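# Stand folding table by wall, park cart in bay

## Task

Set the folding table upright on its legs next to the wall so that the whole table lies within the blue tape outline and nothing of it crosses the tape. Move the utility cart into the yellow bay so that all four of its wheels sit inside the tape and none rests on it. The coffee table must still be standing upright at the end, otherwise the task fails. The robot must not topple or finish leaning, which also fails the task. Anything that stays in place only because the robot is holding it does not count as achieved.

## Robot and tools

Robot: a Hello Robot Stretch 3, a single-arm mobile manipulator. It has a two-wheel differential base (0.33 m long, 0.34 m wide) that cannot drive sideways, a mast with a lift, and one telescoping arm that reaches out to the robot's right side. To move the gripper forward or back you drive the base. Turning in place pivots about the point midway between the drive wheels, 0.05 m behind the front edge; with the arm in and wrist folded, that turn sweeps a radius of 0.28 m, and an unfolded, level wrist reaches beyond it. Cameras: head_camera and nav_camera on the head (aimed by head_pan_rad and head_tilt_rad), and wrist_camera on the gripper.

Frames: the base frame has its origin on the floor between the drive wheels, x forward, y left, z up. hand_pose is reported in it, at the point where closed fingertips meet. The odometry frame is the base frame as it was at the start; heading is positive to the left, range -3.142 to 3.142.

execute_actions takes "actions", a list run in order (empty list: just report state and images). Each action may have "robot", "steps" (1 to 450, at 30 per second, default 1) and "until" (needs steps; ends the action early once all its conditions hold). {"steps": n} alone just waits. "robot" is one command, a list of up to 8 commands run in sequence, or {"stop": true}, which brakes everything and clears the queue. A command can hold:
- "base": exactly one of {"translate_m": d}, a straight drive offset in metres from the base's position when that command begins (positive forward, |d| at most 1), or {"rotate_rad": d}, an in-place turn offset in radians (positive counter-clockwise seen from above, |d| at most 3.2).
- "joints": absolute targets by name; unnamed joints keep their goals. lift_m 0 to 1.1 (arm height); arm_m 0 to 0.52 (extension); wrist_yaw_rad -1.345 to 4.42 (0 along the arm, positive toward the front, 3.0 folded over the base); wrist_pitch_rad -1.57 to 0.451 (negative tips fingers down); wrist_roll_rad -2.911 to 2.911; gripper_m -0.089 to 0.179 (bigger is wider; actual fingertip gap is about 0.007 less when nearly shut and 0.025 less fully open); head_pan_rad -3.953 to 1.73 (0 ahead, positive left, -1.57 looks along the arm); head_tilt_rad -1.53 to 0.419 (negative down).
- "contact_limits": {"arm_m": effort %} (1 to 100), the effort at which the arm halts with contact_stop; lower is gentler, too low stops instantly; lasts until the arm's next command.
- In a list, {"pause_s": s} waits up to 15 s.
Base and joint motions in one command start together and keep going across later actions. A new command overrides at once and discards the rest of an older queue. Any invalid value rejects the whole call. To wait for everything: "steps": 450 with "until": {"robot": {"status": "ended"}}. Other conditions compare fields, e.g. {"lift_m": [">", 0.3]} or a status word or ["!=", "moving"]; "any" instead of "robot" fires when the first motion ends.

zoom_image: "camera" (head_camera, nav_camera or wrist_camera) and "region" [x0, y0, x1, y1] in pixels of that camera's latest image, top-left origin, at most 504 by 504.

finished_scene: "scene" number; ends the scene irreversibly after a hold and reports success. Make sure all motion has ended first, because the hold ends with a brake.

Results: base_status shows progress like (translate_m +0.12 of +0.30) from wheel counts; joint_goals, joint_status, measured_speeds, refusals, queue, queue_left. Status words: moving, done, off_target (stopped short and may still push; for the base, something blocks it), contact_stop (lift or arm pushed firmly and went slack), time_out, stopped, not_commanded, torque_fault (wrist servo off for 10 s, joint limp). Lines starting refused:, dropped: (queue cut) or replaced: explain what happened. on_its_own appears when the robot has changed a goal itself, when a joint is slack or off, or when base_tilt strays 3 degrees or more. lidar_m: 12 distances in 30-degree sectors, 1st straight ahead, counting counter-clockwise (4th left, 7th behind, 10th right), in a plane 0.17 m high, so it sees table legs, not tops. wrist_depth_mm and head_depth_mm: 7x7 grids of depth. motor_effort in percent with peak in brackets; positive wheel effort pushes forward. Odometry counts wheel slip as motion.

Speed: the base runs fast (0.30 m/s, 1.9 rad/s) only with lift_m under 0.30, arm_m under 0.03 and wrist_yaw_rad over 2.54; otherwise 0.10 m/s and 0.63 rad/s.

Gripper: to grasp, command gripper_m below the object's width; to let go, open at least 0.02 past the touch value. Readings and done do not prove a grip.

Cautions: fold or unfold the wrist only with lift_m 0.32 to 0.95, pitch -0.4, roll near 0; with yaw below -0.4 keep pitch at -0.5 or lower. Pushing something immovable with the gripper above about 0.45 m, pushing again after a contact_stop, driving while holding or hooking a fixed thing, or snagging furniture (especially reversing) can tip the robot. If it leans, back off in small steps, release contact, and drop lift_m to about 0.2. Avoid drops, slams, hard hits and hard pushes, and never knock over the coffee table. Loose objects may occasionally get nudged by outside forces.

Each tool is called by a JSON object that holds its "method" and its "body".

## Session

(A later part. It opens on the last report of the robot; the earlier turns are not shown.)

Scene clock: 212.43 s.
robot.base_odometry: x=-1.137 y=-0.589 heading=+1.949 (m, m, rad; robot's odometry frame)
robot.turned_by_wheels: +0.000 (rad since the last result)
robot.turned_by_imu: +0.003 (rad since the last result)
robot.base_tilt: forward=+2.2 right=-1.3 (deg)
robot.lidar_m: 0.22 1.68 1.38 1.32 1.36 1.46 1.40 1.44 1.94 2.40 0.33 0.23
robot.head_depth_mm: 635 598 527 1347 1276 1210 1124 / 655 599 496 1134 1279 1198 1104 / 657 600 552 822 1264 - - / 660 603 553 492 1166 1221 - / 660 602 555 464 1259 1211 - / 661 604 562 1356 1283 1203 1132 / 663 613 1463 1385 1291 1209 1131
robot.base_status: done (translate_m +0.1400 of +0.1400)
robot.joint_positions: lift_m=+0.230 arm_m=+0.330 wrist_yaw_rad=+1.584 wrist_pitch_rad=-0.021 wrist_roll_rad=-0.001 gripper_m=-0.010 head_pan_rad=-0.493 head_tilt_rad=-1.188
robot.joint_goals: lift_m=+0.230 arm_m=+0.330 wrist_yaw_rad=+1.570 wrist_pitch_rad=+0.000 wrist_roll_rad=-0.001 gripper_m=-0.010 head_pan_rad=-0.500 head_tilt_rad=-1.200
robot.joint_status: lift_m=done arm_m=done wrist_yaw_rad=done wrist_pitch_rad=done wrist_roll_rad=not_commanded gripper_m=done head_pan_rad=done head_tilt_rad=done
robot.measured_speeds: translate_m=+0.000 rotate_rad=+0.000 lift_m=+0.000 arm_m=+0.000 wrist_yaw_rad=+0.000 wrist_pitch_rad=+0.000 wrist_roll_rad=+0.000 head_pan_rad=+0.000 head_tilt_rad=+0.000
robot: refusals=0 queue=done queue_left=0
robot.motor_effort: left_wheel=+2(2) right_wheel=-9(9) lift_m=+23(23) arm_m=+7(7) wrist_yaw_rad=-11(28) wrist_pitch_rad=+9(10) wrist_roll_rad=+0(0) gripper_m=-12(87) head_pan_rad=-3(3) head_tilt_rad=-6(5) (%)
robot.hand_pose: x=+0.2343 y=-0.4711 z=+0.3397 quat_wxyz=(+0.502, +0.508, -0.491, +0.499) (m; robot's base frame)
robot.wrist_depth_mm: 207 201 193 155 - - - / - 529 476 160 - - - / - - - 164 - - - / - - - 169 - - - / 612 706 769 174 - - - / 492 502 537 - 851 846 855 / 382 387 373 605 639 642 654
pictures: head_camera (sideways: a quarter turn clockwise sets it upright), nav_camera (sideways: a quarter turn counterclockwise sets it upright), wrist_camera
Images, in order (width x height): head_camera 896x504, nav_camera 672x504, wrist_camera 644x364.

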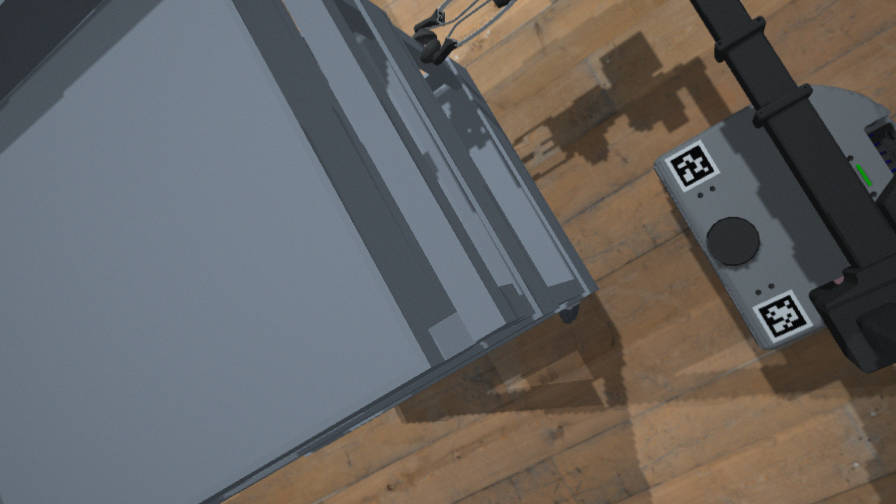

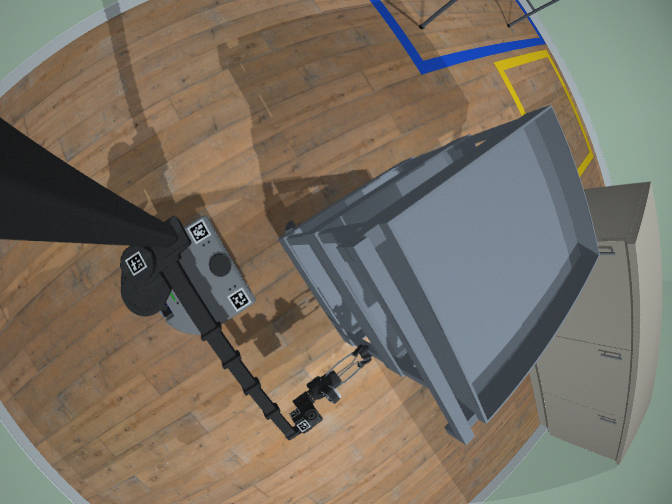

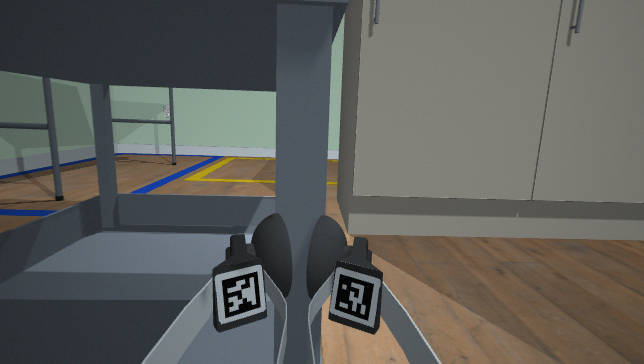

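{"method": "execute_actions", "body": {"actions": [{"robot":[{"joints":{"arm_m":0.46}},{"base":{"translate_m":0.2}},{"joints":{"arm_m":0.40}},{"base":{"translate_m":0.2}},{"joints":{"arm_m":0.34}}],"steps":450,"until":{"robot":{"status":"ended"}}}]}}

Scene clock: 224.43 s.
robot.base_odometry: x=-1.284 y=-0.217 heading=+1.948 (m, m, rad; robot's odometry frame)
robot.turned_by_wheels: -0.001 (rad since the last result)
robot.turned_by_imu: +0.002 (rad since the last result)
robot.base_tilt: forward=+2.2 right=-1.3 (deg)
robot.lidar_m: 0.20 1.65 1.39 1.33 1.37 1.85 1.80 1.86 2.48 2.41 0.16 0.15
robot.head_depth_mm: 619 597 549 1296 416 1213 1117 / 637 598 551 515 477 1207 1105 / 657 601 552 511 490 - - / 659 600 552 512 809 1218 - / 661 603 555 523 1247 1210 - / 663 605 556 853 1287 1206 1135 / 665 606 564 1219 1286 1206 1135
robot.base_status: off_target (translate_m +0.2000 of +0.2000)
robot.joint_positions: lift_m=+0.230 arm_m=+0.340 wrist_yaw_rad=+1.501 wrist_pitch_rad=-0.022 wrist_roll_rad=-0.001 gripper_m=-0.010 head_pan_rad=-0.493 head_tilt_rad=-1.188
robot.joint_goals: lift_m=+0.230 arm_m=+0.340 wrist_yaw_rad=+1.527 wrist_pitch_rad=+0.000 wrist_roll_rad=-0.001 gripper_m=-0.010 head_pan_rad=-0.500 head_tilt_rad=-1.200
robot.joint_status: lift_m=done arm_m=done wrist_yaw_rad=done wrist_pitch_rad=done wrist_roll_rad=not_commanded gripper_m=done head_pan_rad=done head_tilt_rad=done
robot.measured_speeds: translate_m=+0.000 rotate_rad=+0.000 lift_m=+0.000 arm_m=+0.000 wrist_yaw_rad=+0.000 wrist_pitch_rad=+0.000 wrist_roll_rad=+0.000 head_pan_rad=+0.000 head_tilt_rad=+0.000
robot: refusals=0 queue=done queue_left=0
robot.on_its_own: wrist_yaw_rad is held at +1.527, not at your +1.570, by its stall guard, which is still easing
robot.motor_effort: left_wheel=-5(12) right_wheel=+11(64) lift_m=+23(23) arm_m=-7(12) wrist_yaw_rad=+20(43) wrist_pitch_rad=+10(10) wrist_roll_rad=+0(1) gripper_m=-6(13) head_pan_rad=-3(2) head_tilt_rad=-5(5) (%)
robot.hand_pose: x=+0.2336 y=-0.5033 z=+0.3392 quat_wxyz=(+0.523, +0.488, -0.511, +0.477) (m; robot's base frame)
robot.wrist_depth_mm: 213 206 195 162 661 676 696 / - 544 - 168 681 700 723 / - - - 173 700 728 741 / - - - 179 720 743 780 / 600 662 - 721 746 819 867 / 487 504 476 - 813 840 852 / 383 386 356 573 641 647 653
pictures: head_camera (sideways: a quarter turn clockwise sets it upright), nav_camera (sideways: a quarter turn counterclockwise sets it upright), wrist_camera
Images, in order (width x height): head_camera 896x504, nav_camera 672x504, wrist_camera 644x364.

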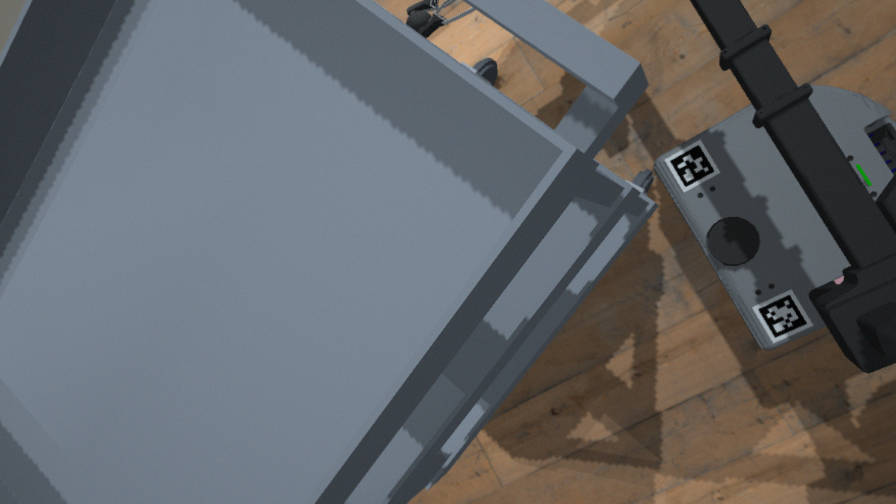

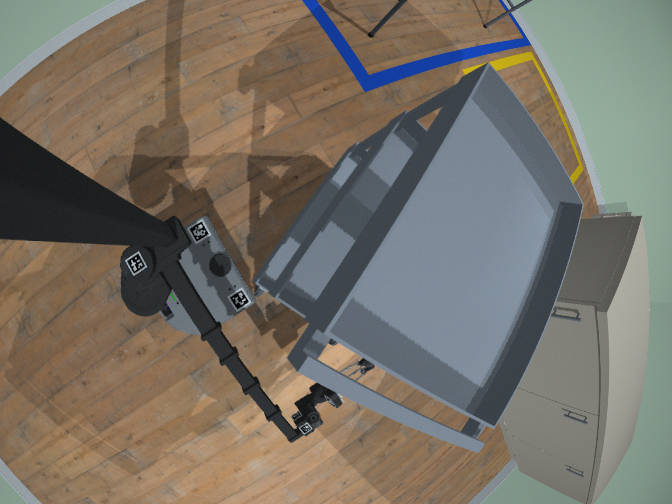

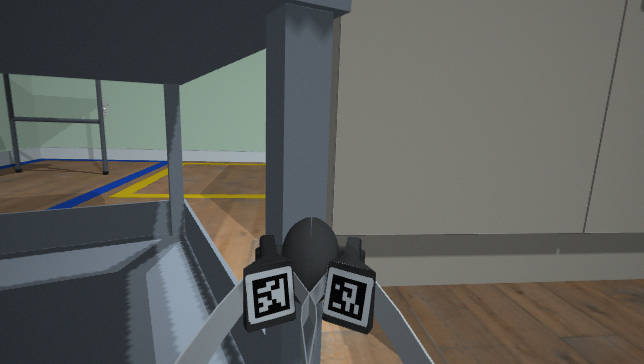

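{"method": "execute_actions", "body": {"actions": [{"robot":[{"base":{"translate_m":-0.03},"joints":{"gripper_m":0.15,"wrist_yaw_rad":1.42,"arm_m":0.36}},{"base":{"rotate_rad":0.2}}],"steps":450,"until":{"robot":{"status":"ended"}}}]}}

Scene clock: 229.13 s.
robot.base_odometry: x=-1.273 y=-0.245 heading=+2.149 (m, m, rad; robot's odometry frame)
robot.turned_by_wheels: +0.200 (rad since the last result)
robot.turned_by_imu: +0.205 (rad since the last result)
robot.base_tilt: forward=+2.2 right=-1.3 (deg)
robot.lidar_m: 0.30 1.34 1.34 1.33 1.47 1.78 1.77 1.95 2.41 1.86 0.15 0.16
robot.head_depth_mm: 646 597 549 520 415 1213 1120 / 654 599 552 510 436 1206 1106 / 656 600 552 510 730 - - / 658 601 553 529 1136 1219 - / 659 603 562 883 1288 1210 - / 663 604 862 1356 1287 1205 1130 / 659 614 1467 1387 1287 1216 1134
robot.base_status: done (rotate_rad +0.1999 of +0.2000)
robot.joint_positions: lift_m=+0.230 arm_m=+0.360 wrist_yaw_rad=+1.422 wrist_pitch_rad=-0.022 wrist_roll_rad=-0.001 gripper_m=+0.150 head_pan_rad=-0.493 head_tilt_rad=-1.188
robot.joint_goals: lift_m=+0.230 arm_m=+0.360 wrist_yaw_rad=+1.420 wrist_pitch_rad=+0.000 wrist_roll_rad=-0.001 gripper_m=+0.150 head_pan_rad=-0.500 head_tilt_rad=-1.200
robot.joint_status: lift_m=done arm_m=done wrist_yaw_rad=done wrist_pitch_rad=done wrist_roll_rad=not_commanded gripper_m=done head_pan_rad=done head_tilt_rad=done
robot.measured_speeds: translate_m=+0.000 rotate_rad=+0.000 lift_m=+0.000 arm_m=+0.000 wrist_yaw_rad=+0.000 wrist_pitch_rad=+0.000 wrist_roll_rad=+0.000 head_pan_rad=+0.000 head_tilt_rad=+0.000
robot: refusals=0 queue=done queue_left=0
robot.motor_effort: left_wheel=-2(6) right_wheel=+1(11) lift_m=+23(23) arm_m=+5(9) wrist_yaw_rad=-2(20) wrist_pitch_rad=+10(10) wrist_roll_rad=+0(0) gripper_m=+0(79) head_pan_rad=-2(3) head_tilt_rad=-5(5) (%)
robot.hand_pose: x=+0.2315 y=-0.5426 z=+0.3394 quat_wxyz=(+0.542, +0.467, -0.530, +0.456) (m; robot's base frame)
robot.wrist_depth_mm: 212 204 197 93 560 574 575 / - 537 - 96 579 590 582 / - - - 99 601 604 599 / - - - 102 621 618 618 / 586 626 673 106 642 629 647 / 515 497 509 109 712 - 722 / 350 381 373 113 635 609 660
pictures: head_camera (sideways: a quarter turn clockwise sets it upright), nav_camera (sideways: a quarter turn counterclockwise sets it upright), wrist_camera
Images, in order (width x height): head_camera 896x504, nav_camera 672x504, wrist_camera 644x364.

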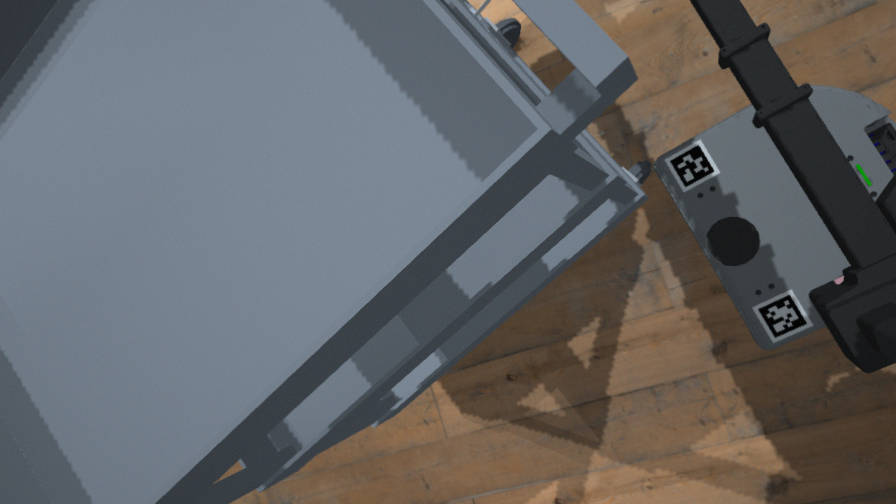

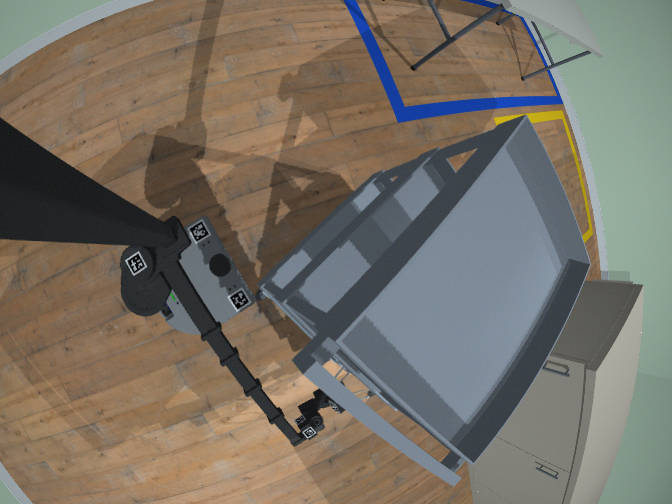

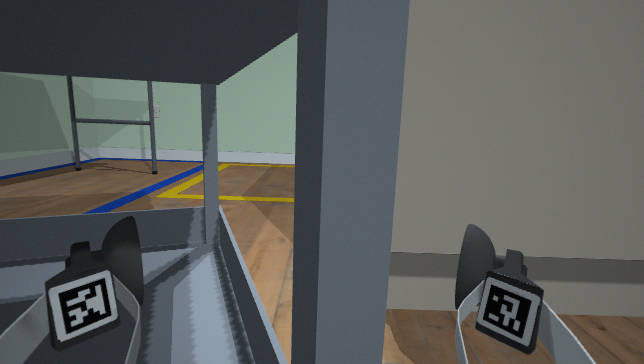

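{"method": "execute_actions", "body": {"actions": [{"robot":[{"joints":{"gripper_m":0.0}},{"joints":{"arm_m":0.12,"wrist_yaw_rad":1.5,"head_pan_rad":-0.2}}],"steps":450,"until":{"robot":{"status":"ended"}}}]}}

Scene clock: 233.90 s.
robot.base_odometry: x=-1.273 y=-0.245 heading=+2.149 (m, m, rad; robot's odometry frame)
robot.turned_by_wheels: +0.000 (rad since the last result)
robot.turned_by_imu: +0.001 (rad since the last result)
robot.base_tilt: forward=+2.2 right=-1.3 (deg)
robot.lidar_m: 0.23 0.26 1.34 1.33 1.47 1.78 1.77 1.96 2.40 1.86 0.28 0.23
robot.head_depth_mm: 654 597 549 447 1266 1187 1110 / 655 599 550 449 1146 1203 1099 / 656 601 553 449 1150 1224 - / 660 602 554 450 1144 1222 - / 661 604 554 451 1146 1214 - / 663 605 557 452 1257 1204 1155 / 637 590 550 454 1290 1206 1137
robot.base_status: done (rotate_rad +0.1998 of +0.2000)
robot.joint_positions: lift_m=+0.230 arm_m=+0.120 wrist_yaw_rad=+1.491 wrist_pitch_rad=-0.024 wrist_roll_rad=-0.001 gripper_m=+0.001 head_pan_rad=-0.207 head_tilt_rad=-1.188
robot.joint_goals: lift_m=+0.230 arm_m=+0.120 wrist_yaw_rad=+1.500 wrist_pitch_rad=+0.000 wrist_roll_rad=-0.001 gripper_m=+0.000 head_pan_rad=-0.200 head_tilt_rad=-1.200
robot.joint_status: lift_m=done arm_m=done wrist_yaw_rad=done wrist_pitch_rad=done wrist_roll_rad=not_commanded gripper_m=done head_pan_rad=done head_tilt_rad=done
robot.measured_speeds: translate_m=+0.000 rotate_rad=+0.000 lift_m=+0.000 arm_m=+0.000 wrist_yaw_rad=+0.000 wrist_pitch_rad=+0.000 wrist_roll_rad=+0.000 head_pan_rad=+0.000 head_tilt_rad=+0.000
robot: refusals=0 queue=done queue_left=0
robot.motor_effort: left_wheel=-3(12) right_wheel=+3(27) lift_m=+23(23) arm_m=-7(13) wrist_yaw_rad=+6(48) wrist_pitch_rad=+11(11) wrist_roll_rad=+0(0) gripper_m=-16(91) head_pan_rad=+3(21) head_tilt_rad=-5(5) (%)
robot.hand_pose: x=+0.2334 y=-0.2857 z=+0.3389 quat_wxyz=(+0.526, +0.486, -0.513, +0.474) (m; robot's base frame)
robot.wrist_depth_mm: 213 206 195 98 - 771 580 / - 553 490 101 - 763 598 / - - - 104 - 743 612 / - - - 107 - 731 634 / 583 647 729 111 - 727 645 / 472 492 - 114 831 735 728 / 380 384 372 118 607 647 654
pictures: head_camera (sideways: a quarter turn clockwise sets it upright), nav_camera (sideways: a quarter turn counterclockwise sets it upright), wrist_camera
Images, in order (width x height): head_camera 896x504, nav_camera 672x504, wrist_camera 644x364.

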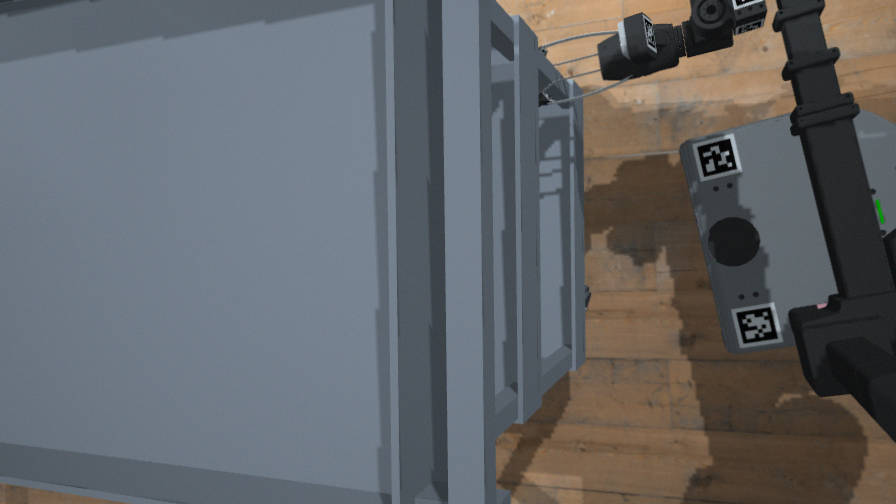

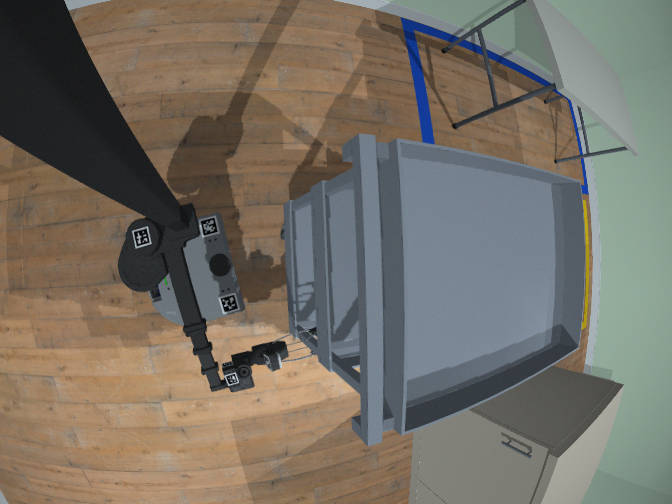

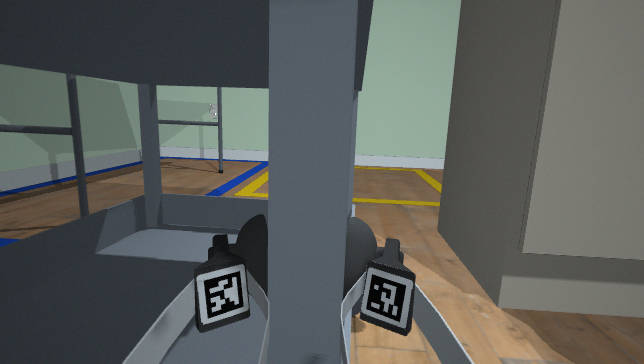

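{"method": "execute_actions", "body": {"actions": [{"robot":[{"base":{"rotate_rad":-0.2},"joints":{"arm_m":0.075,"wrist_yaw_rad":1.6,"head_pan_rad":0}},{"base":{"translate_m":0.35}}],"steps":450,"until":{"robot":{"status":"ended"}}}]}}

Scene clock: 240.13 s.
robot.base_odometry: x=-1.402 y=+0.080 heading=+1.949 (m, m, rad; robot's odometry frame)
robot.turned_by_wheels: -0.200 (rad since the last result)
robot.turned_by_imu: -0.200 (rad since the last result)
robot.base_tilt: forward=+2.2 right=-1.4 (deg)
robot.lidar_m: 0.15 0.15 0.18 1.34 1.38 1.86 2.11 2.19 2.50 1.85 0.26 0.16
robot.head_depth_mm: 1776 566 544 509 641 1204 1094 / 636 597 550 510 815 1199 1135 / 657 600 552 510 478 1218 - / 659 602 553 513 454 1224 - / 662 602 554 513 425 1212 - / 661 604 555 513 455 1195 - / 663 606 558 515 488 1178 1145
robot.base_status: done (translate_m +0.3500 of +0.3500)
robot.joint_positions: lift_m=+0.230 arm_m=+0.075 wrist_yaw_rad=+1.611 wrist_pitch_rad=-0.023 wrist_roll_rad=-0.001 gripper_m=+0.001 head_pan_rad=-0.007 head_tilt_rad=-1.188
robot.joint_goals: lift_m=+0.230 arm_m=+0.075 wrist_yaw_rad=+1.600 wrist_pitch_rad=+0.000 wrist_roll_rad=-0.001 gripper_m=+0.000 head_pan_rad=+0.000 head_tilt_rad=-1.200
robot.joint_status: lift_m=done arm_m=done wrist_yaw_rad=done wrist_pitch_rad=done wrist_roll_rad=not_commanded gripper_m=done head_pan_rad=done head_tilt_rad=done
robot.measured_speeds: translate_m=+0.000 rotate_rad=+0.000 lift_m=+0.000 arm_m=+0.000 wrist_yaw_rad=+0.000 wrist_pitch_rad=+0.000 wrist_roll_rad=+0.000 head_pan_rad=+0.000 head_tilt_rad=+0.000
robot: refusals=0 queue=done queue_left=0
robot.motor_effort: left_wheel=+2(7) right_wheel=-2(23) lift_m=+23(23) arm_m=-4(12) wrist_yaw_rad=-9(28) wrist_pitch_rad=+10(11) wrist_roll_rad=+1(0) gripper_m=-15(16) head_pan_rad=+3(18) head_tilt_rad=-5(5) (%)
robot.hand_pose: x=+0.2340 y=-0.2099 z=+0.3391 quat_wxyz=(+0.496, +0.515, -0.483, +0.505) (m; robot's base frame)
robot.wrist_depth_mm: 211 204 194 106 - 704 467 / 590 552 485 109 - 694 470 / - - - 112 - 688 470 / - - - 115 - 686 466 / 628 664 702 119 - 684 458 / 487 497 - 122 831 688 458 / 382 384 371 127 614 613 474
pictures: head_camera (sideways: a quarter turn clockwise sets it upright), nav_camera (sideways: a quarter turn counterclockwise sets it upright), wrist_camera
Images, in order (width x height): head_camera 896x504, nav_camera 672x504, wrist_camera 644x364.

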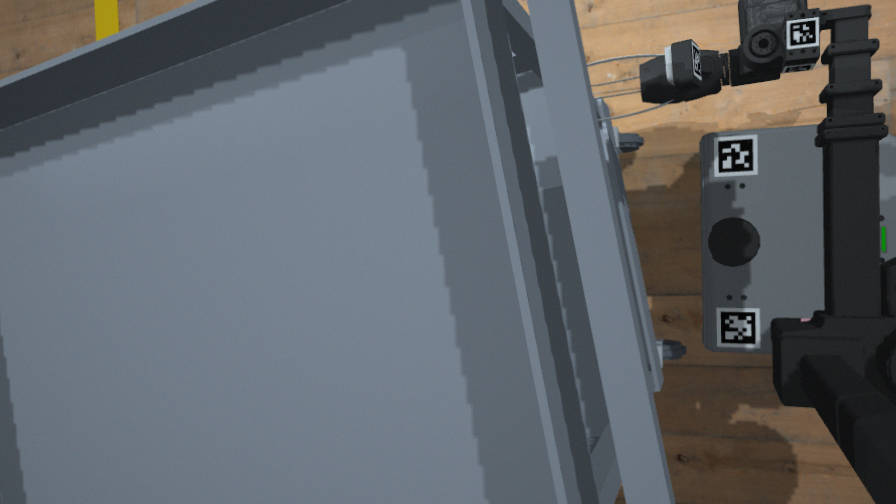

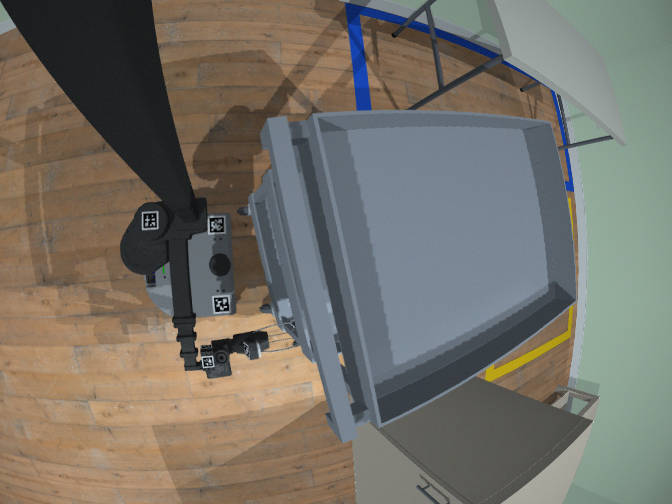

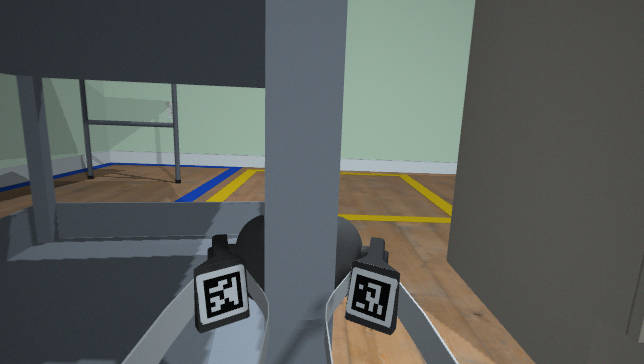

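{"method": "execute_actions", "body": {"actions": [{"robot":[{"joints":{"arm_m":0.0,"wrist_yaw_rad":1.95}},{"joints":{"gripper_m":0.15}},{"base":{"translate_m":-0.22},"joints":{"wrist_yaw_rad":1.75}},{"joints":{"wrist_yaw_rad":1.57,"lift_m":0.72,"wrist_roll_rad":1.57}}],"steps":450,"until":{"robot":{"status":"ended"}}}]}}

Scene clock: 253.10 s.
robot.base_odometry: x=-1.321 y=-0.124 heading=+1.949 (m, m, rad; robot's odometry frame)
robot.turned_by_wheels: +0.000 (rad since the last result)
robot.turned_by_imu: +0.002 (rad since the last result)
robot.base_tilt: forward=+2.2 right=-1.4 (deg)
robot.lidar_m: 0.39 0.41 1.40 1.34 1.38 1.85 1.90 1.96 2.51 2.42 0.95 0.89
robot.head_depth_mm: 1755 1614 1495 1376 1290 - 1114 / 1782 1616 1485 1380 1276 1191 1124 / 658 571 788 1359 1278 1221 - / 659 602 911 1205 1286 1221 - / 662 603 915 1204 1289 1218 - / 662 604 910 1207 1288 1207 1149 / 665 604 917 1186 1287 1204 1138
robot.base_status: done (translate_m -0.2200 of -0.2200)
robot.joint_positions: lift_m=+0.720 arm_m=+0.000 wrist_yaw_rad=+1.573 wrist_pitch_rad=-0.021 wrist_roll_rad=+1.568 gripper_m=+0.150 head_pan_rad=-0.007 head_tilt_rad=-1.188
robot.joint_goals: lift_m=+0.720 arm_m=+0.000 wrist_yaw_rad=+1.570 wrist_pitch_rad=+0.000 wrist_roll_rad=+1.570 gripper_m=+0.150 head_pan_rad=+0.000 head_tilt_rad=-1.200
robot.joint_status: lift_m=done arm_m=done wrist_yaw_rad=done wrist_pitch_rad=done wrist_roll_rad=done gripper_m=done head_pan_rad=done head_tilt_rad=done
robot.measured_speeds: translate_m=+0.000 rotate_rad=+0.000 lift_m=+0.000 arm_m=+0.000 wrist_yaw_rad=+0.000 wrist_pitch_rad=+0.000 wrist_roll_rad=+0.000 head_pan_rad=+0.000 head_tilt_rad=+0.000
robot: refusals=0 queue=done queue_left=0
robot.motor_effort: left_wheel=+1(6) right_wheel=-3(25) lift_m=+43(46) arm_m=-5(18) wrist_yaw_rad=-2(69) wrist_pitch_rad=+9(11) wrist_roll_rad=+1(2) gripper_m=+0(81) head_pan_rad=+3(3) head_tilt_rad=-5(5) (%)
robot.hand_pose: x=+0.2343 y=-0.1448 z=+0.8286 quat_wxyz=(+0.009, +0.708, -0.706, -0.007) (m; robot's base frame)
robot.wrist_depth_mm: - - - - - - 931 / - - - - - - 936 / - - - - - - 915 / - - - 863 948 937 843 / - - - 385 927 501 452 / - - - 306 836 - 362 / - - - 353 912 622 374
pictures: head_camera (sideways: a quarter turn clockwise sets it upright), nav_camera (sideways: a quarter turn counterclockwise sets it upright), wrist_camera
Images, in order (width x height): head_camera 896x504, nav_camera 672x504, wrist_camera 644x364.

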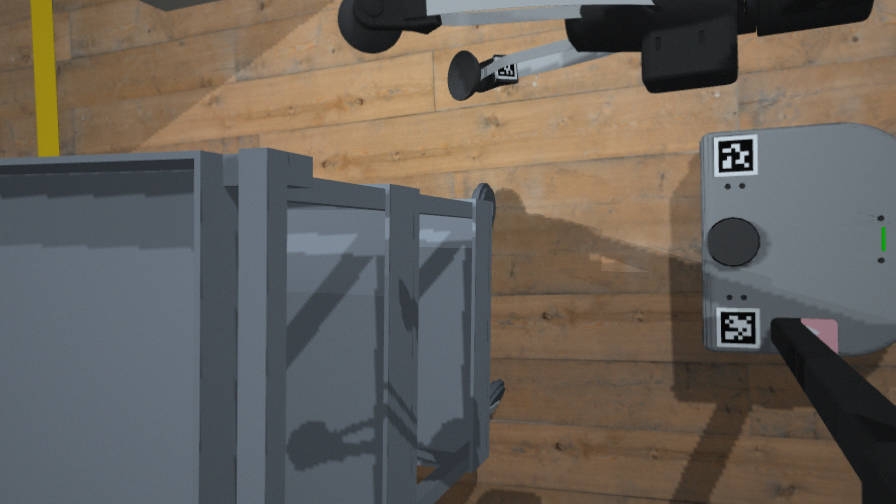

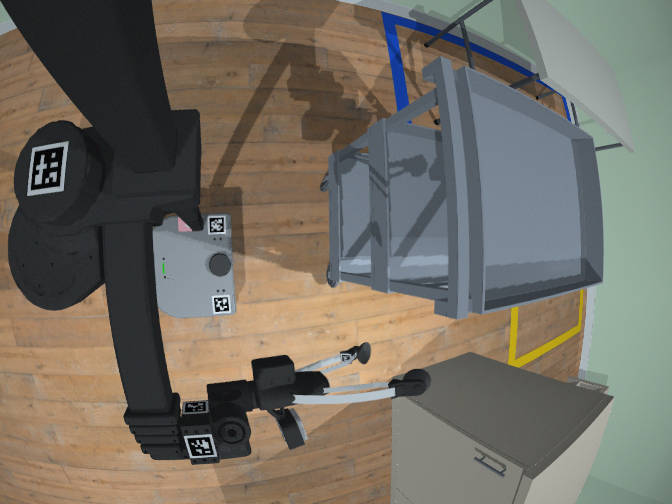

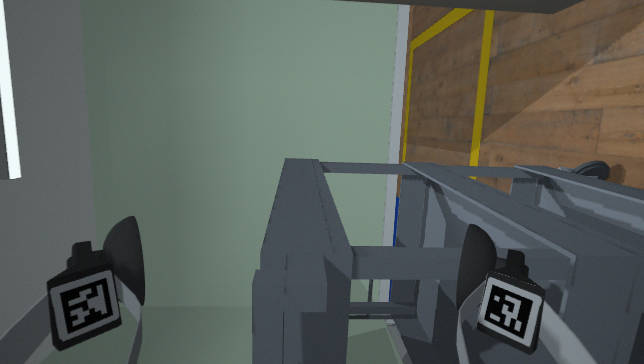

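{"method": "execute_actions", "body": {"actions": [{"robot":[{"base":{"translate_m":-0.08},"joints":{"gripper_m":0.12}},{"base":{"rotate_rad":1.55}},{"base":{"translate_m":0.46}},{"base":{"rotate_rad":-1.75},"joints":{"head_pan_rad":-0.4}},{"joints":{"arm_m":0.1},"base":{"translate_m":0.1}}],"steps":450,"until":{"robot":{"status":"ended"}}},{"steps":200,"until":{"robot":{"status":"ended"}}}]}}

Scene clock: 271.97 s.
robot.base_odometry: x=-1.740 y=-0.261 heading=+1.749 (m, m, rad; robot's odometry frame)
robot.turned_by_wheels: -0.200 (rad since the last result)
robot.turned_by_imu: -0.198 (rad since the last result)
robot.base_tilt: forward=+2.2 right=-1.4 (deg)
robot.lidar_m: 0.39 1.05 1.02 0.90 0.90 1.06 1.93 1.94 2.30 2.86 1.21 0.42
robot.head_depth_mm: 577 1561 1452 1375 1279 1191 1122 / 602 886 1159 1373 1276 1210 1118 / 656 576 952 1345 1281 - - / 660 535 931 1241 1283 1219 - / 661 540 923 1167 1285 1212 - / 663 605 521 1359 1287 1207 1132 / 663 613 1461 1389 1289 1208 1131
robot.base_status: done (translate_m +0.1000 of +0.1000)
robot.joint_positions: lift_m=+0.720 arm_m=+0.100 wrist_yaw_rad=+1.571 wrist_pitch_rad=-0.021 wrist_roll_rad=+1.569 gripper_m=+0.120 head_pan_rad=-0.393 head_tilt_rad=-1.188
robot.joint_goals: lift_m=+0.720 arm_m=+0.100 wrist_yaw_rad=+1.570 wrist_pitch_rad=+0.000 wrist_roll_rad=+1.570 gripper_m=+0.120 head_pan_rad=-0.400 head_tilt_rad=-1.200
robot.joint_status: lift_m=done arm_m=done wrist_yaw_rad=done wrist_pitch_rad=done wrist_roll_rad=done gripper_m=done head_pan_rad=done head_tilt_rad=done
robot.measured_speeds: translate_m=+0.000 rotate_rad=+0.000 lift_m=+0.000 arm_m=+0.000 wrist_yaw_rad=+0.000 wrist_pitch_rad=+0.000 wrist_roll_rad=+0.000 head_pan_rad=+0.000 head_tilt_rad=+0.000
robot: refusals=0 queue=done queue_left=0
robot.motor_effort: left_wheel=+2(6) right_wheel=-4(7) lift_m=+43(43) arm_m=+5(5) wrist_yaw_rad=-1(2) wrist_pitch_rad=+9(10) wrist_roll_rad=+1(1) gripper_m=-1(81) head_pan_rad=-2(26) head_tilt_rad=-4(5) (%)
robot.hand_pose: x=+0.2343 y=-0.2444 z=+0.8286 quat_wxyz=(+0.009, +0.707, -0.707, -0.007) (m; robot's base frame)
robot.wrist_depth_mm: - - - 358 385 380 380 / - - - 353 - 558 377 / - - - 356 946 583 377 / - - - 357 956 582 378 / - - - 361 971 585 381 / - - - 361 - 515 382 / - - - 361 - 524 382
pictures: head_camera (sideways: a quarter turn clockwise sets it upright), nav_camera (sideways: a quarter turn counterclockwise sets it upright), wrist_camera
Images, in order (width x height): head_camera 896x504, nav_camera 672x504, wrist_camera 644x364.

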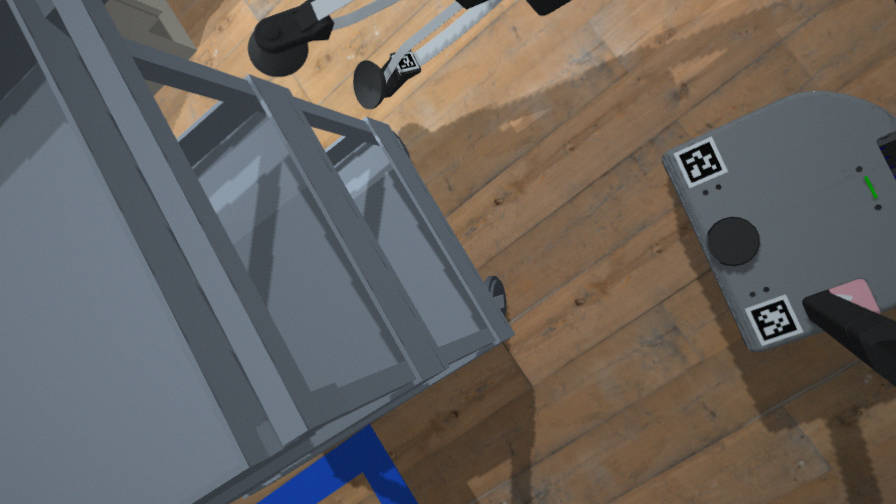

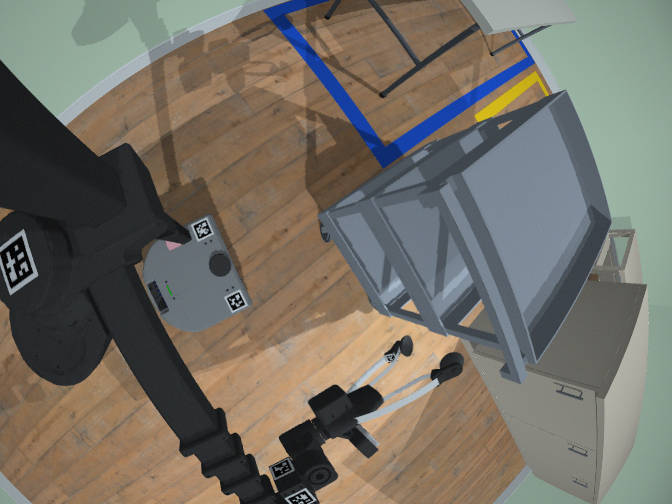

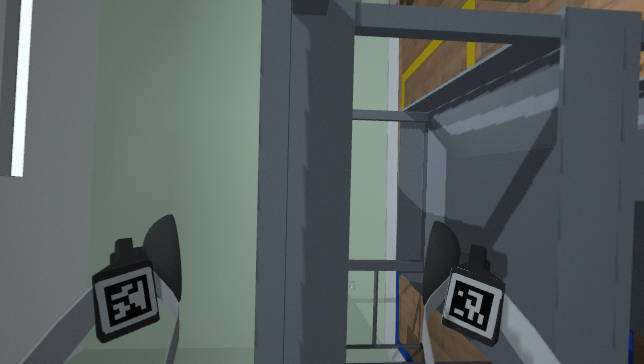

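{"method": "execute_actions", "body": {"actions": [{"robot":[{"base":{"translate_m":0.15}},{"joints":{"gripper_m":0.0}},{"joints":{"arm_m":0.0}}],"steps":450,"until":{"robot":{"status":"ended"}}}]}}

Scene clock: 278.57 s.
robot.base_odometry: x=-1.767 y=-0.113 heading=+1.749 (m, m, rad; robot's odometry frame)
robot.turned_by_wheels: +0.000 (rad since the last result)
robot.turned_by_imu: +0.002 (rad since the last result)
robot.base_tilt: forward=+2.2 right=-1.4 (deg)
robot.lidar_m: 0.27 0.28 1.05 0.93 0.93 1.10 2.02 2.09 2.47 2.82 0.40 0.29
robot.head_depth_mm: 1246 550 696 1366 1304 1171 1124 / 619 598 518 1338 - 1195 1109 / 655 601 503 1101 1279 - - / 658 601 516 864 1258 1214 - / 660 603 555 763 1166 1206 - / 661 604 556 486 1256 1201 1128 / 664 606 557 453 1281 1208 1129
robot.base_status: done (translate_m +0.1500 of +0.1500)
robot.joint_positions: lift_m=+0.720 arm_m=+0.000 wrist_yaw_rad=+1.556 wrist_pitch_rad=+0.052 wrist_roll_rad=+1.572 gripper_m=+0.000 head_pan_rad=-0.393 head_tilt_rad=-1.188
robot.joint_goals: lift_m=+0.720 arm_m=+0.000 wrist_yaw_rad=+1.570 wrist_pitch_rad=+0.000 wrist_roll_rad=+1.570 gripper_m=+0.000 head_pan_rad=-0.400 head_tilt_rad=-1.200
robot.joint_status: lift_m=done arm_m=done wrist_yaw_rad=done wrist_pitch_rad=done wrist_roll_rad=done gripper_m=done head_pan_rad=done head_tilt_rad=done
robot.measured_speeds: translate_m=+0.000 rotate_rad=+0.000 lift_m=+0.000 arm_m=+0.000 wrist_yaw_rad=+0.000 wrist_pitch_rad=+0.000 wrist_roll_rad=+0.000 head_pan_rad=+0.000 head_tilt_rad=+0.000
robot: refusals=0 queue=done queue_left=0
robot.on_its_own: wrist_pitch_rad is at rest, and its effort (-22) is outside its rest range (-20 to +32)
robot.motor_effort: left_wheel=+0(4) right_wheel=-2(9) lift_m=+37(44) arm_m=-7(10) wrist_yaw_rad=+11(18) wrist_pitch_rad=-22(24) wrist_roll_rad=-1(1) gripper_m=-15(89) head_pan_rad=-3(3) head_tilt_rad=-5(5) (%)
robot.hand_pose: x=+0.2358 y=-0.1493 z=+0.8475 quat_wxyz=(-0.018, +0.702, -0.712, +0.018) (m; robot's base frame)
robot.wrist_depth_mm: - - - 135 190 - 424 / - - - 138 194 648 459 / - - - 140 199 689 457 / - - - 144 202 692 455 / - - - 146 207 677 448 / - - - 147 798 636 448 / - - - 212 - 594 446
pictures: head_camera (sideways: a quarter turn clockwise sets it upright), nav_camera (sideways: a quarter turn counterclockwise sets it upright), wrist_camera
Images, in order (width x height): head_camera 896x504, nav_camera 672x504, wrist_camera 644x364.

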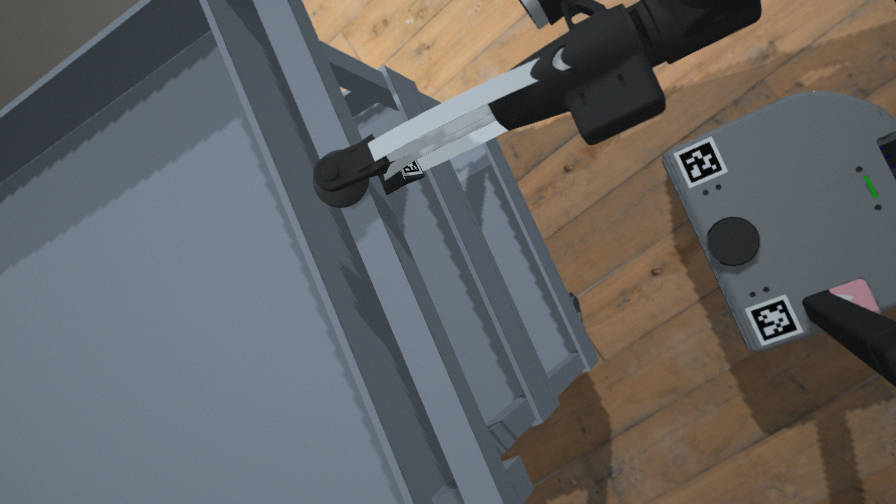

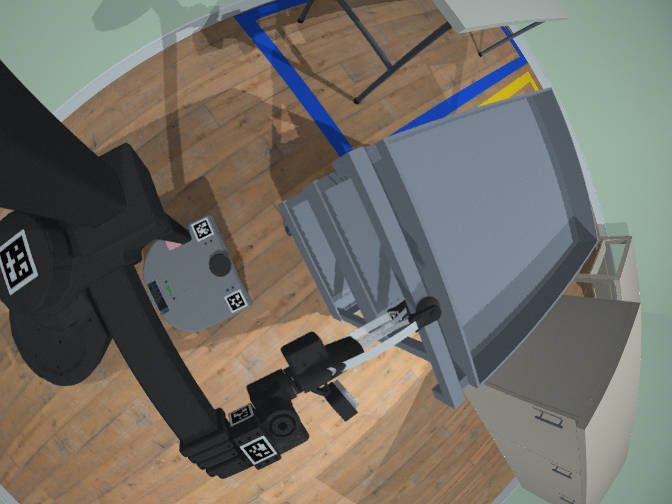

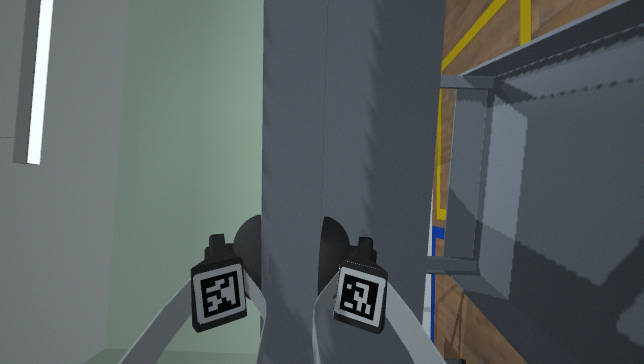

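{"method": "execute_actions", "body": {"actions": [{"robot":[{"joints":{"gripper_m":0.1}},{"joints":{"lift_m":0.735,"wrist_yaw_rad":1.92,"wrist_pitch_rad":0},"base":{"translate_m":0.02}},{"joints":{"gripper_m":0.0}},{"joints":{"wrist_yaw_rad":2.08}},{"base":{"translate_m":0.25}}],"steps":450,"until":{"robot":{"status":"ended"}}}]}}

Scene clock: 288.30 s.
robot.base_odometry: x=-1.815 y=+0.152 heading=+1.749 (m, m, rad; robot's odometry frame)
robot.turned_by_wheels: +0.000 (rad since the last result)
robot.turned_by_imu: +0.004 (rad since the last result)
robot.base_tilt: forward=+2.1 right=-1.4 (deg)
robot.lidar_m: 0.23 0.24 1.02 0.99 0.99 1.18 2.15 2.34 2.77 2.76 0.33 0.24
robot.head_depth_mm: 1228 559 497 1369 1276 1172 1123 / 1740 586 526 848 1291 - 1112 / 633 600 552 770 1204 - - / 660 602 554 492 1247 1219 - / 659 604 555 473 1121 1214 - / 661 604 555 486 815 1203 1133 / 665 605 559 514 660 1204 1133
robot.base_status: done (translate_m +0.2500 of +0.2500)
robot.joint_positions: lift_m=+0.735 arm_m=+0.000 wrist_yaw_rad=+2.145 wrist_pitch_rad=+0.008 wrist_roll_rad=+1.572 gripper_m=+0.000 head_pan_rad=-0.393 head_tilt_rad=-1.188
robot.joint_goals: lift_m=+0.735 arm_m=+0.000 wrist_yaw_rad=+2.127 wrist_pitch_rad=+0.000 wrist_roll_rad=+1.570 gripper_m=+0.000 head_pan_rad=-0.400 head_tilt_rad=-1.200
robot.joint_status: lift_m=done arm_m=done wrist_yaw_rad=done wrist_pitch_rad=done wrist_roll_rad=done gripper_m=done head_pan_rad=done head_tilt_rad=done
robot.measured_speeds: translate_m=+0.000 rotate_rad=+0.000 lift_m=+0.000 arm_m=+0.000 wrist_yaw_rad=+0.000 wrist_pitch_rad=+0.000 wrist_roll_rad=+0.000 head_pan_rad=+0.000 head_tilt_rad=+0.000
robot: refusals=0 queue=done queue_left=0
robot.on_its_own: wrist_yaw_rad is held at +2.127, not at your +2.080, by its stall guard, which is not easing now; wrist_yaw_rad is at rest, and its effort (-14) is outside its rest range (-12 to +12)
robot.motor_effort: left_wheel=+2(8) right_wheel=-3(8) lift_m=+41(45) arm_m=-3(7) wrist_yaw_rad=-14(48) wrist_pitch_rad=-3(21) wrist_roll_rad=+0(0) gripper_m=-12(87) head_pan_rad=-4(3) head_tilt_rad=-5(5) (%)
robot.hand_pose: x=+0.1939 y=-0.0058 z=+0.8510 quat_wxyz=(-0.003, +0.878, -0.478, +0.001) (m; robot's base frame)
robot.wrist_depth_mm: - - - 73 130 136 450 / - - - 81 144 576 446 / - - - 92 161 568 443 / - - - 105 185 - 422 / - - - 122 221 - 388 / - - - 141 289 294 298 / - - - 191 - - 973
pictures: head_camera (sideways: a quarter turn clockwise sets it upright), nav_camera (sideways: a quarter turn counterclockwise sets it upright), wrist_camera
Images, in order (width x height): head_camera 896x504, nav_camera 672x504, wrist_camera 644x364.

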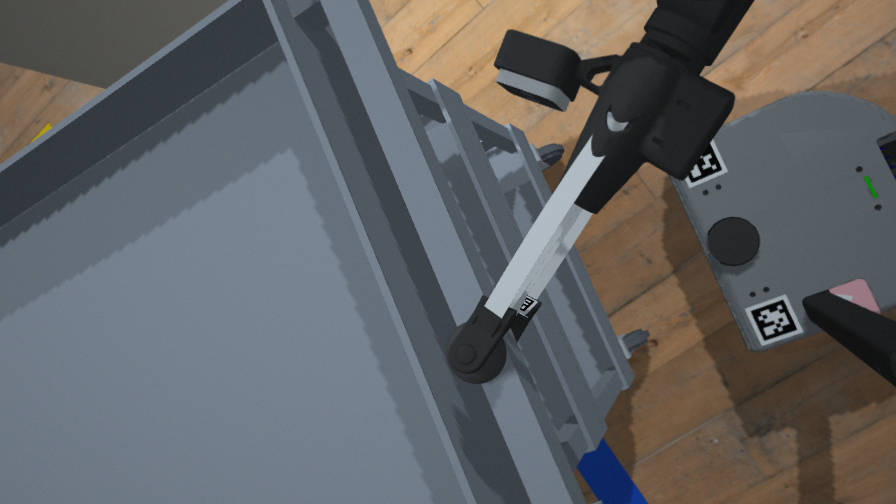

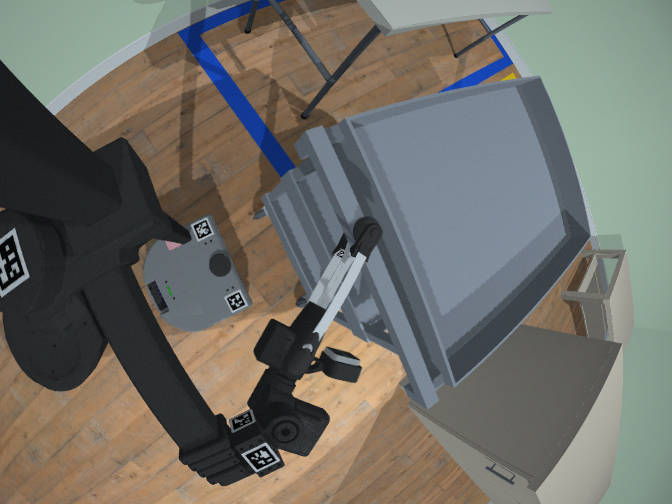

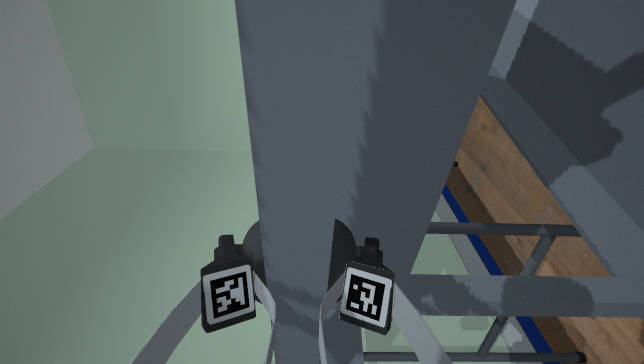

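{"method": "execute_actions", "body": {"actions": [{"robot":[{"base":{"translate_m":0.35}}],"steps":450,"until":{"robot":{"status":"ended"}}}]}}

Scene clock: 294.50 s.
robot.base_odometry: x=-1.877 y=+0.497 heading=+1.749 (m, m, rad; robot's odometry frame)
robot.turned_by_wheels: +0.000 (rad since the last result)
robot.turned_by_imu: +0.003 (rad since the last result)
robot.base_tilt: forward=+2.1 right=-1.4 (deg)
robot.lidar_m: 0.22 0.22 0.45 0.92 1.07 1.27 2.33 2.69 3.01 0.87 0.34 0.23
robot.head_depth_mm: 1763 1615 489 1378 1277 1168 1117 / 1779 566 523 1330 1290 - 1110 / 622 594 553 767 1213 - - / 642 602 554 474 1242 1221 - / 661 603 555 466 1116 1208 - / 661 605 555 514 774 1193 1127 / 662 605 556 515 459 1203 1136
robot.base_status: done (translate_m +0.3500 of +0.3500)
robot.joint_positions: lift_m=+0.735 arm_m=+0.000 wrist_yaw_rad=+2.233 wrist_pitch_rad=+0.008 wrist_roll_rad=+1.572 gripper_m=+0.000 head_pan_rad=-0.393 head_tilt_rad=-1.188
robot.joint_goals: lift_m=+0.735 arm_m=+0.000 wrist_yaw_rad=+2.215 wrist_pitch_rad=+0.000 wrist_roll_rad=+1.570 gripper_m=+0.000 head_pan_rad=-0.400 head_tilt_rad=-1.200
robot.joint_status: lift_m=done arm_m=done wrist_yaw_rad=done wrist_pitch_rad=done wrist_roll_rad=done gripper_m=done head_pan_rad=done head_tilt_rad=done
robot.measured_speeds: translate_m=+0.000 rotate_rad=+0.000 lift_m=+0.000 arm_m=+0.000 wrist_yaw_rad=+0.000 wrist_pitch_rad=+0.000 wrist_roll_rad=+0.000 head_pan_rad=+0.000 head_tilt_rad=+0.000
robot: refusals=0 queue=done queue_left=0
robot.on_its_own: wrist_yaw_rad is held at +2.215, not at your +2.080, by its stall guard, which is not easing now; wrist_yaw_rad is at rest, and its effort (-14) is outside its rest range (-12 to +12)
robot.motor_effort: left_wheel=+2(7) right_wheel=-3(6) lift_m=+41(41) arm_m=-3(3) wrist_yaw_rad=-14(25) wrist_pitch_rad=-3(3) wrist_roll_rad=+0(0) gripper_m=-11(12) head_pan_rad=-4(2) head_tilt_rad=-5(5) (%)
robot.hand_pose: x=+0.1808 y=+0.0126 z=+0.8510 quat_wxyz=(-0.003, +0.899, -0.439, +0.001) (m; robot's base frame)
robot.wrist_depth_mm: - - - 72 130 136 450 / - - - 80 144 577 452 / - - - 92 162 572 445 / - - - 105 184 - 424 / - - - 122 221 - 387 / - - - 141 290 294 298 / - - - 192 - - 982
pictures: head_camera (sideways: a quarter turn clockwise sets it upright), nav_camera (sideways: a quarter turn counterclockwise sets it upright), wrist_camera
Images, in order (width x height): head_camera 896x504, nav_camera 672x504, wrist_camera 644x364.

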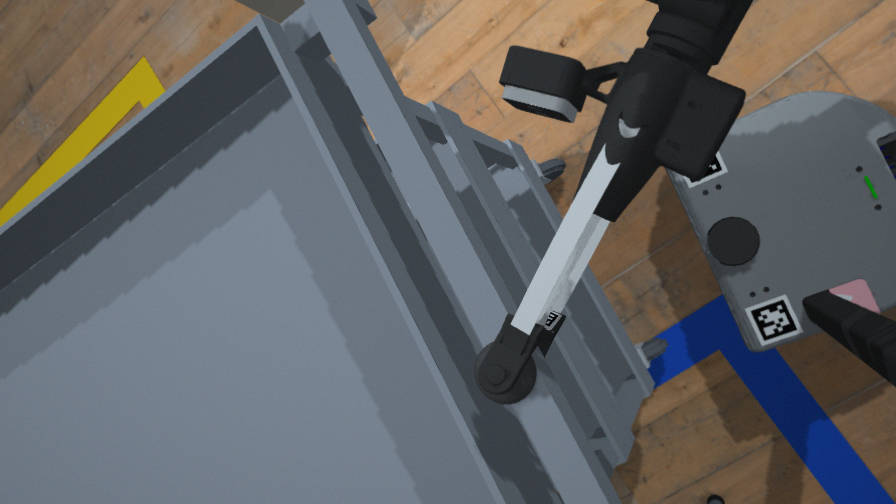

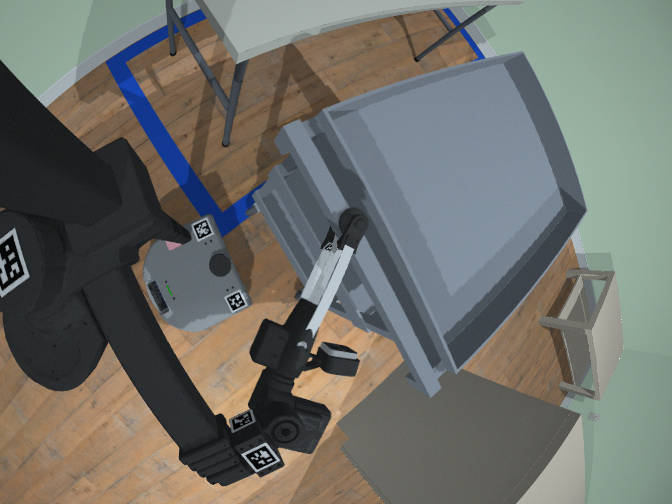

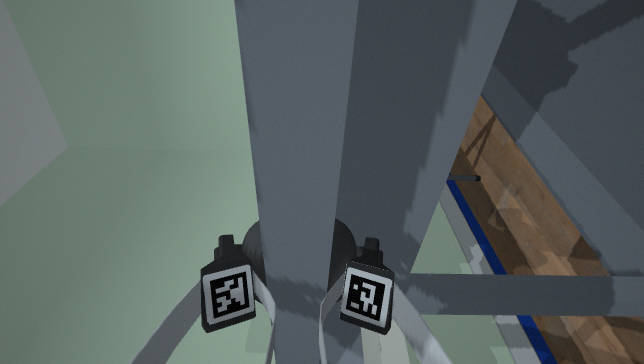

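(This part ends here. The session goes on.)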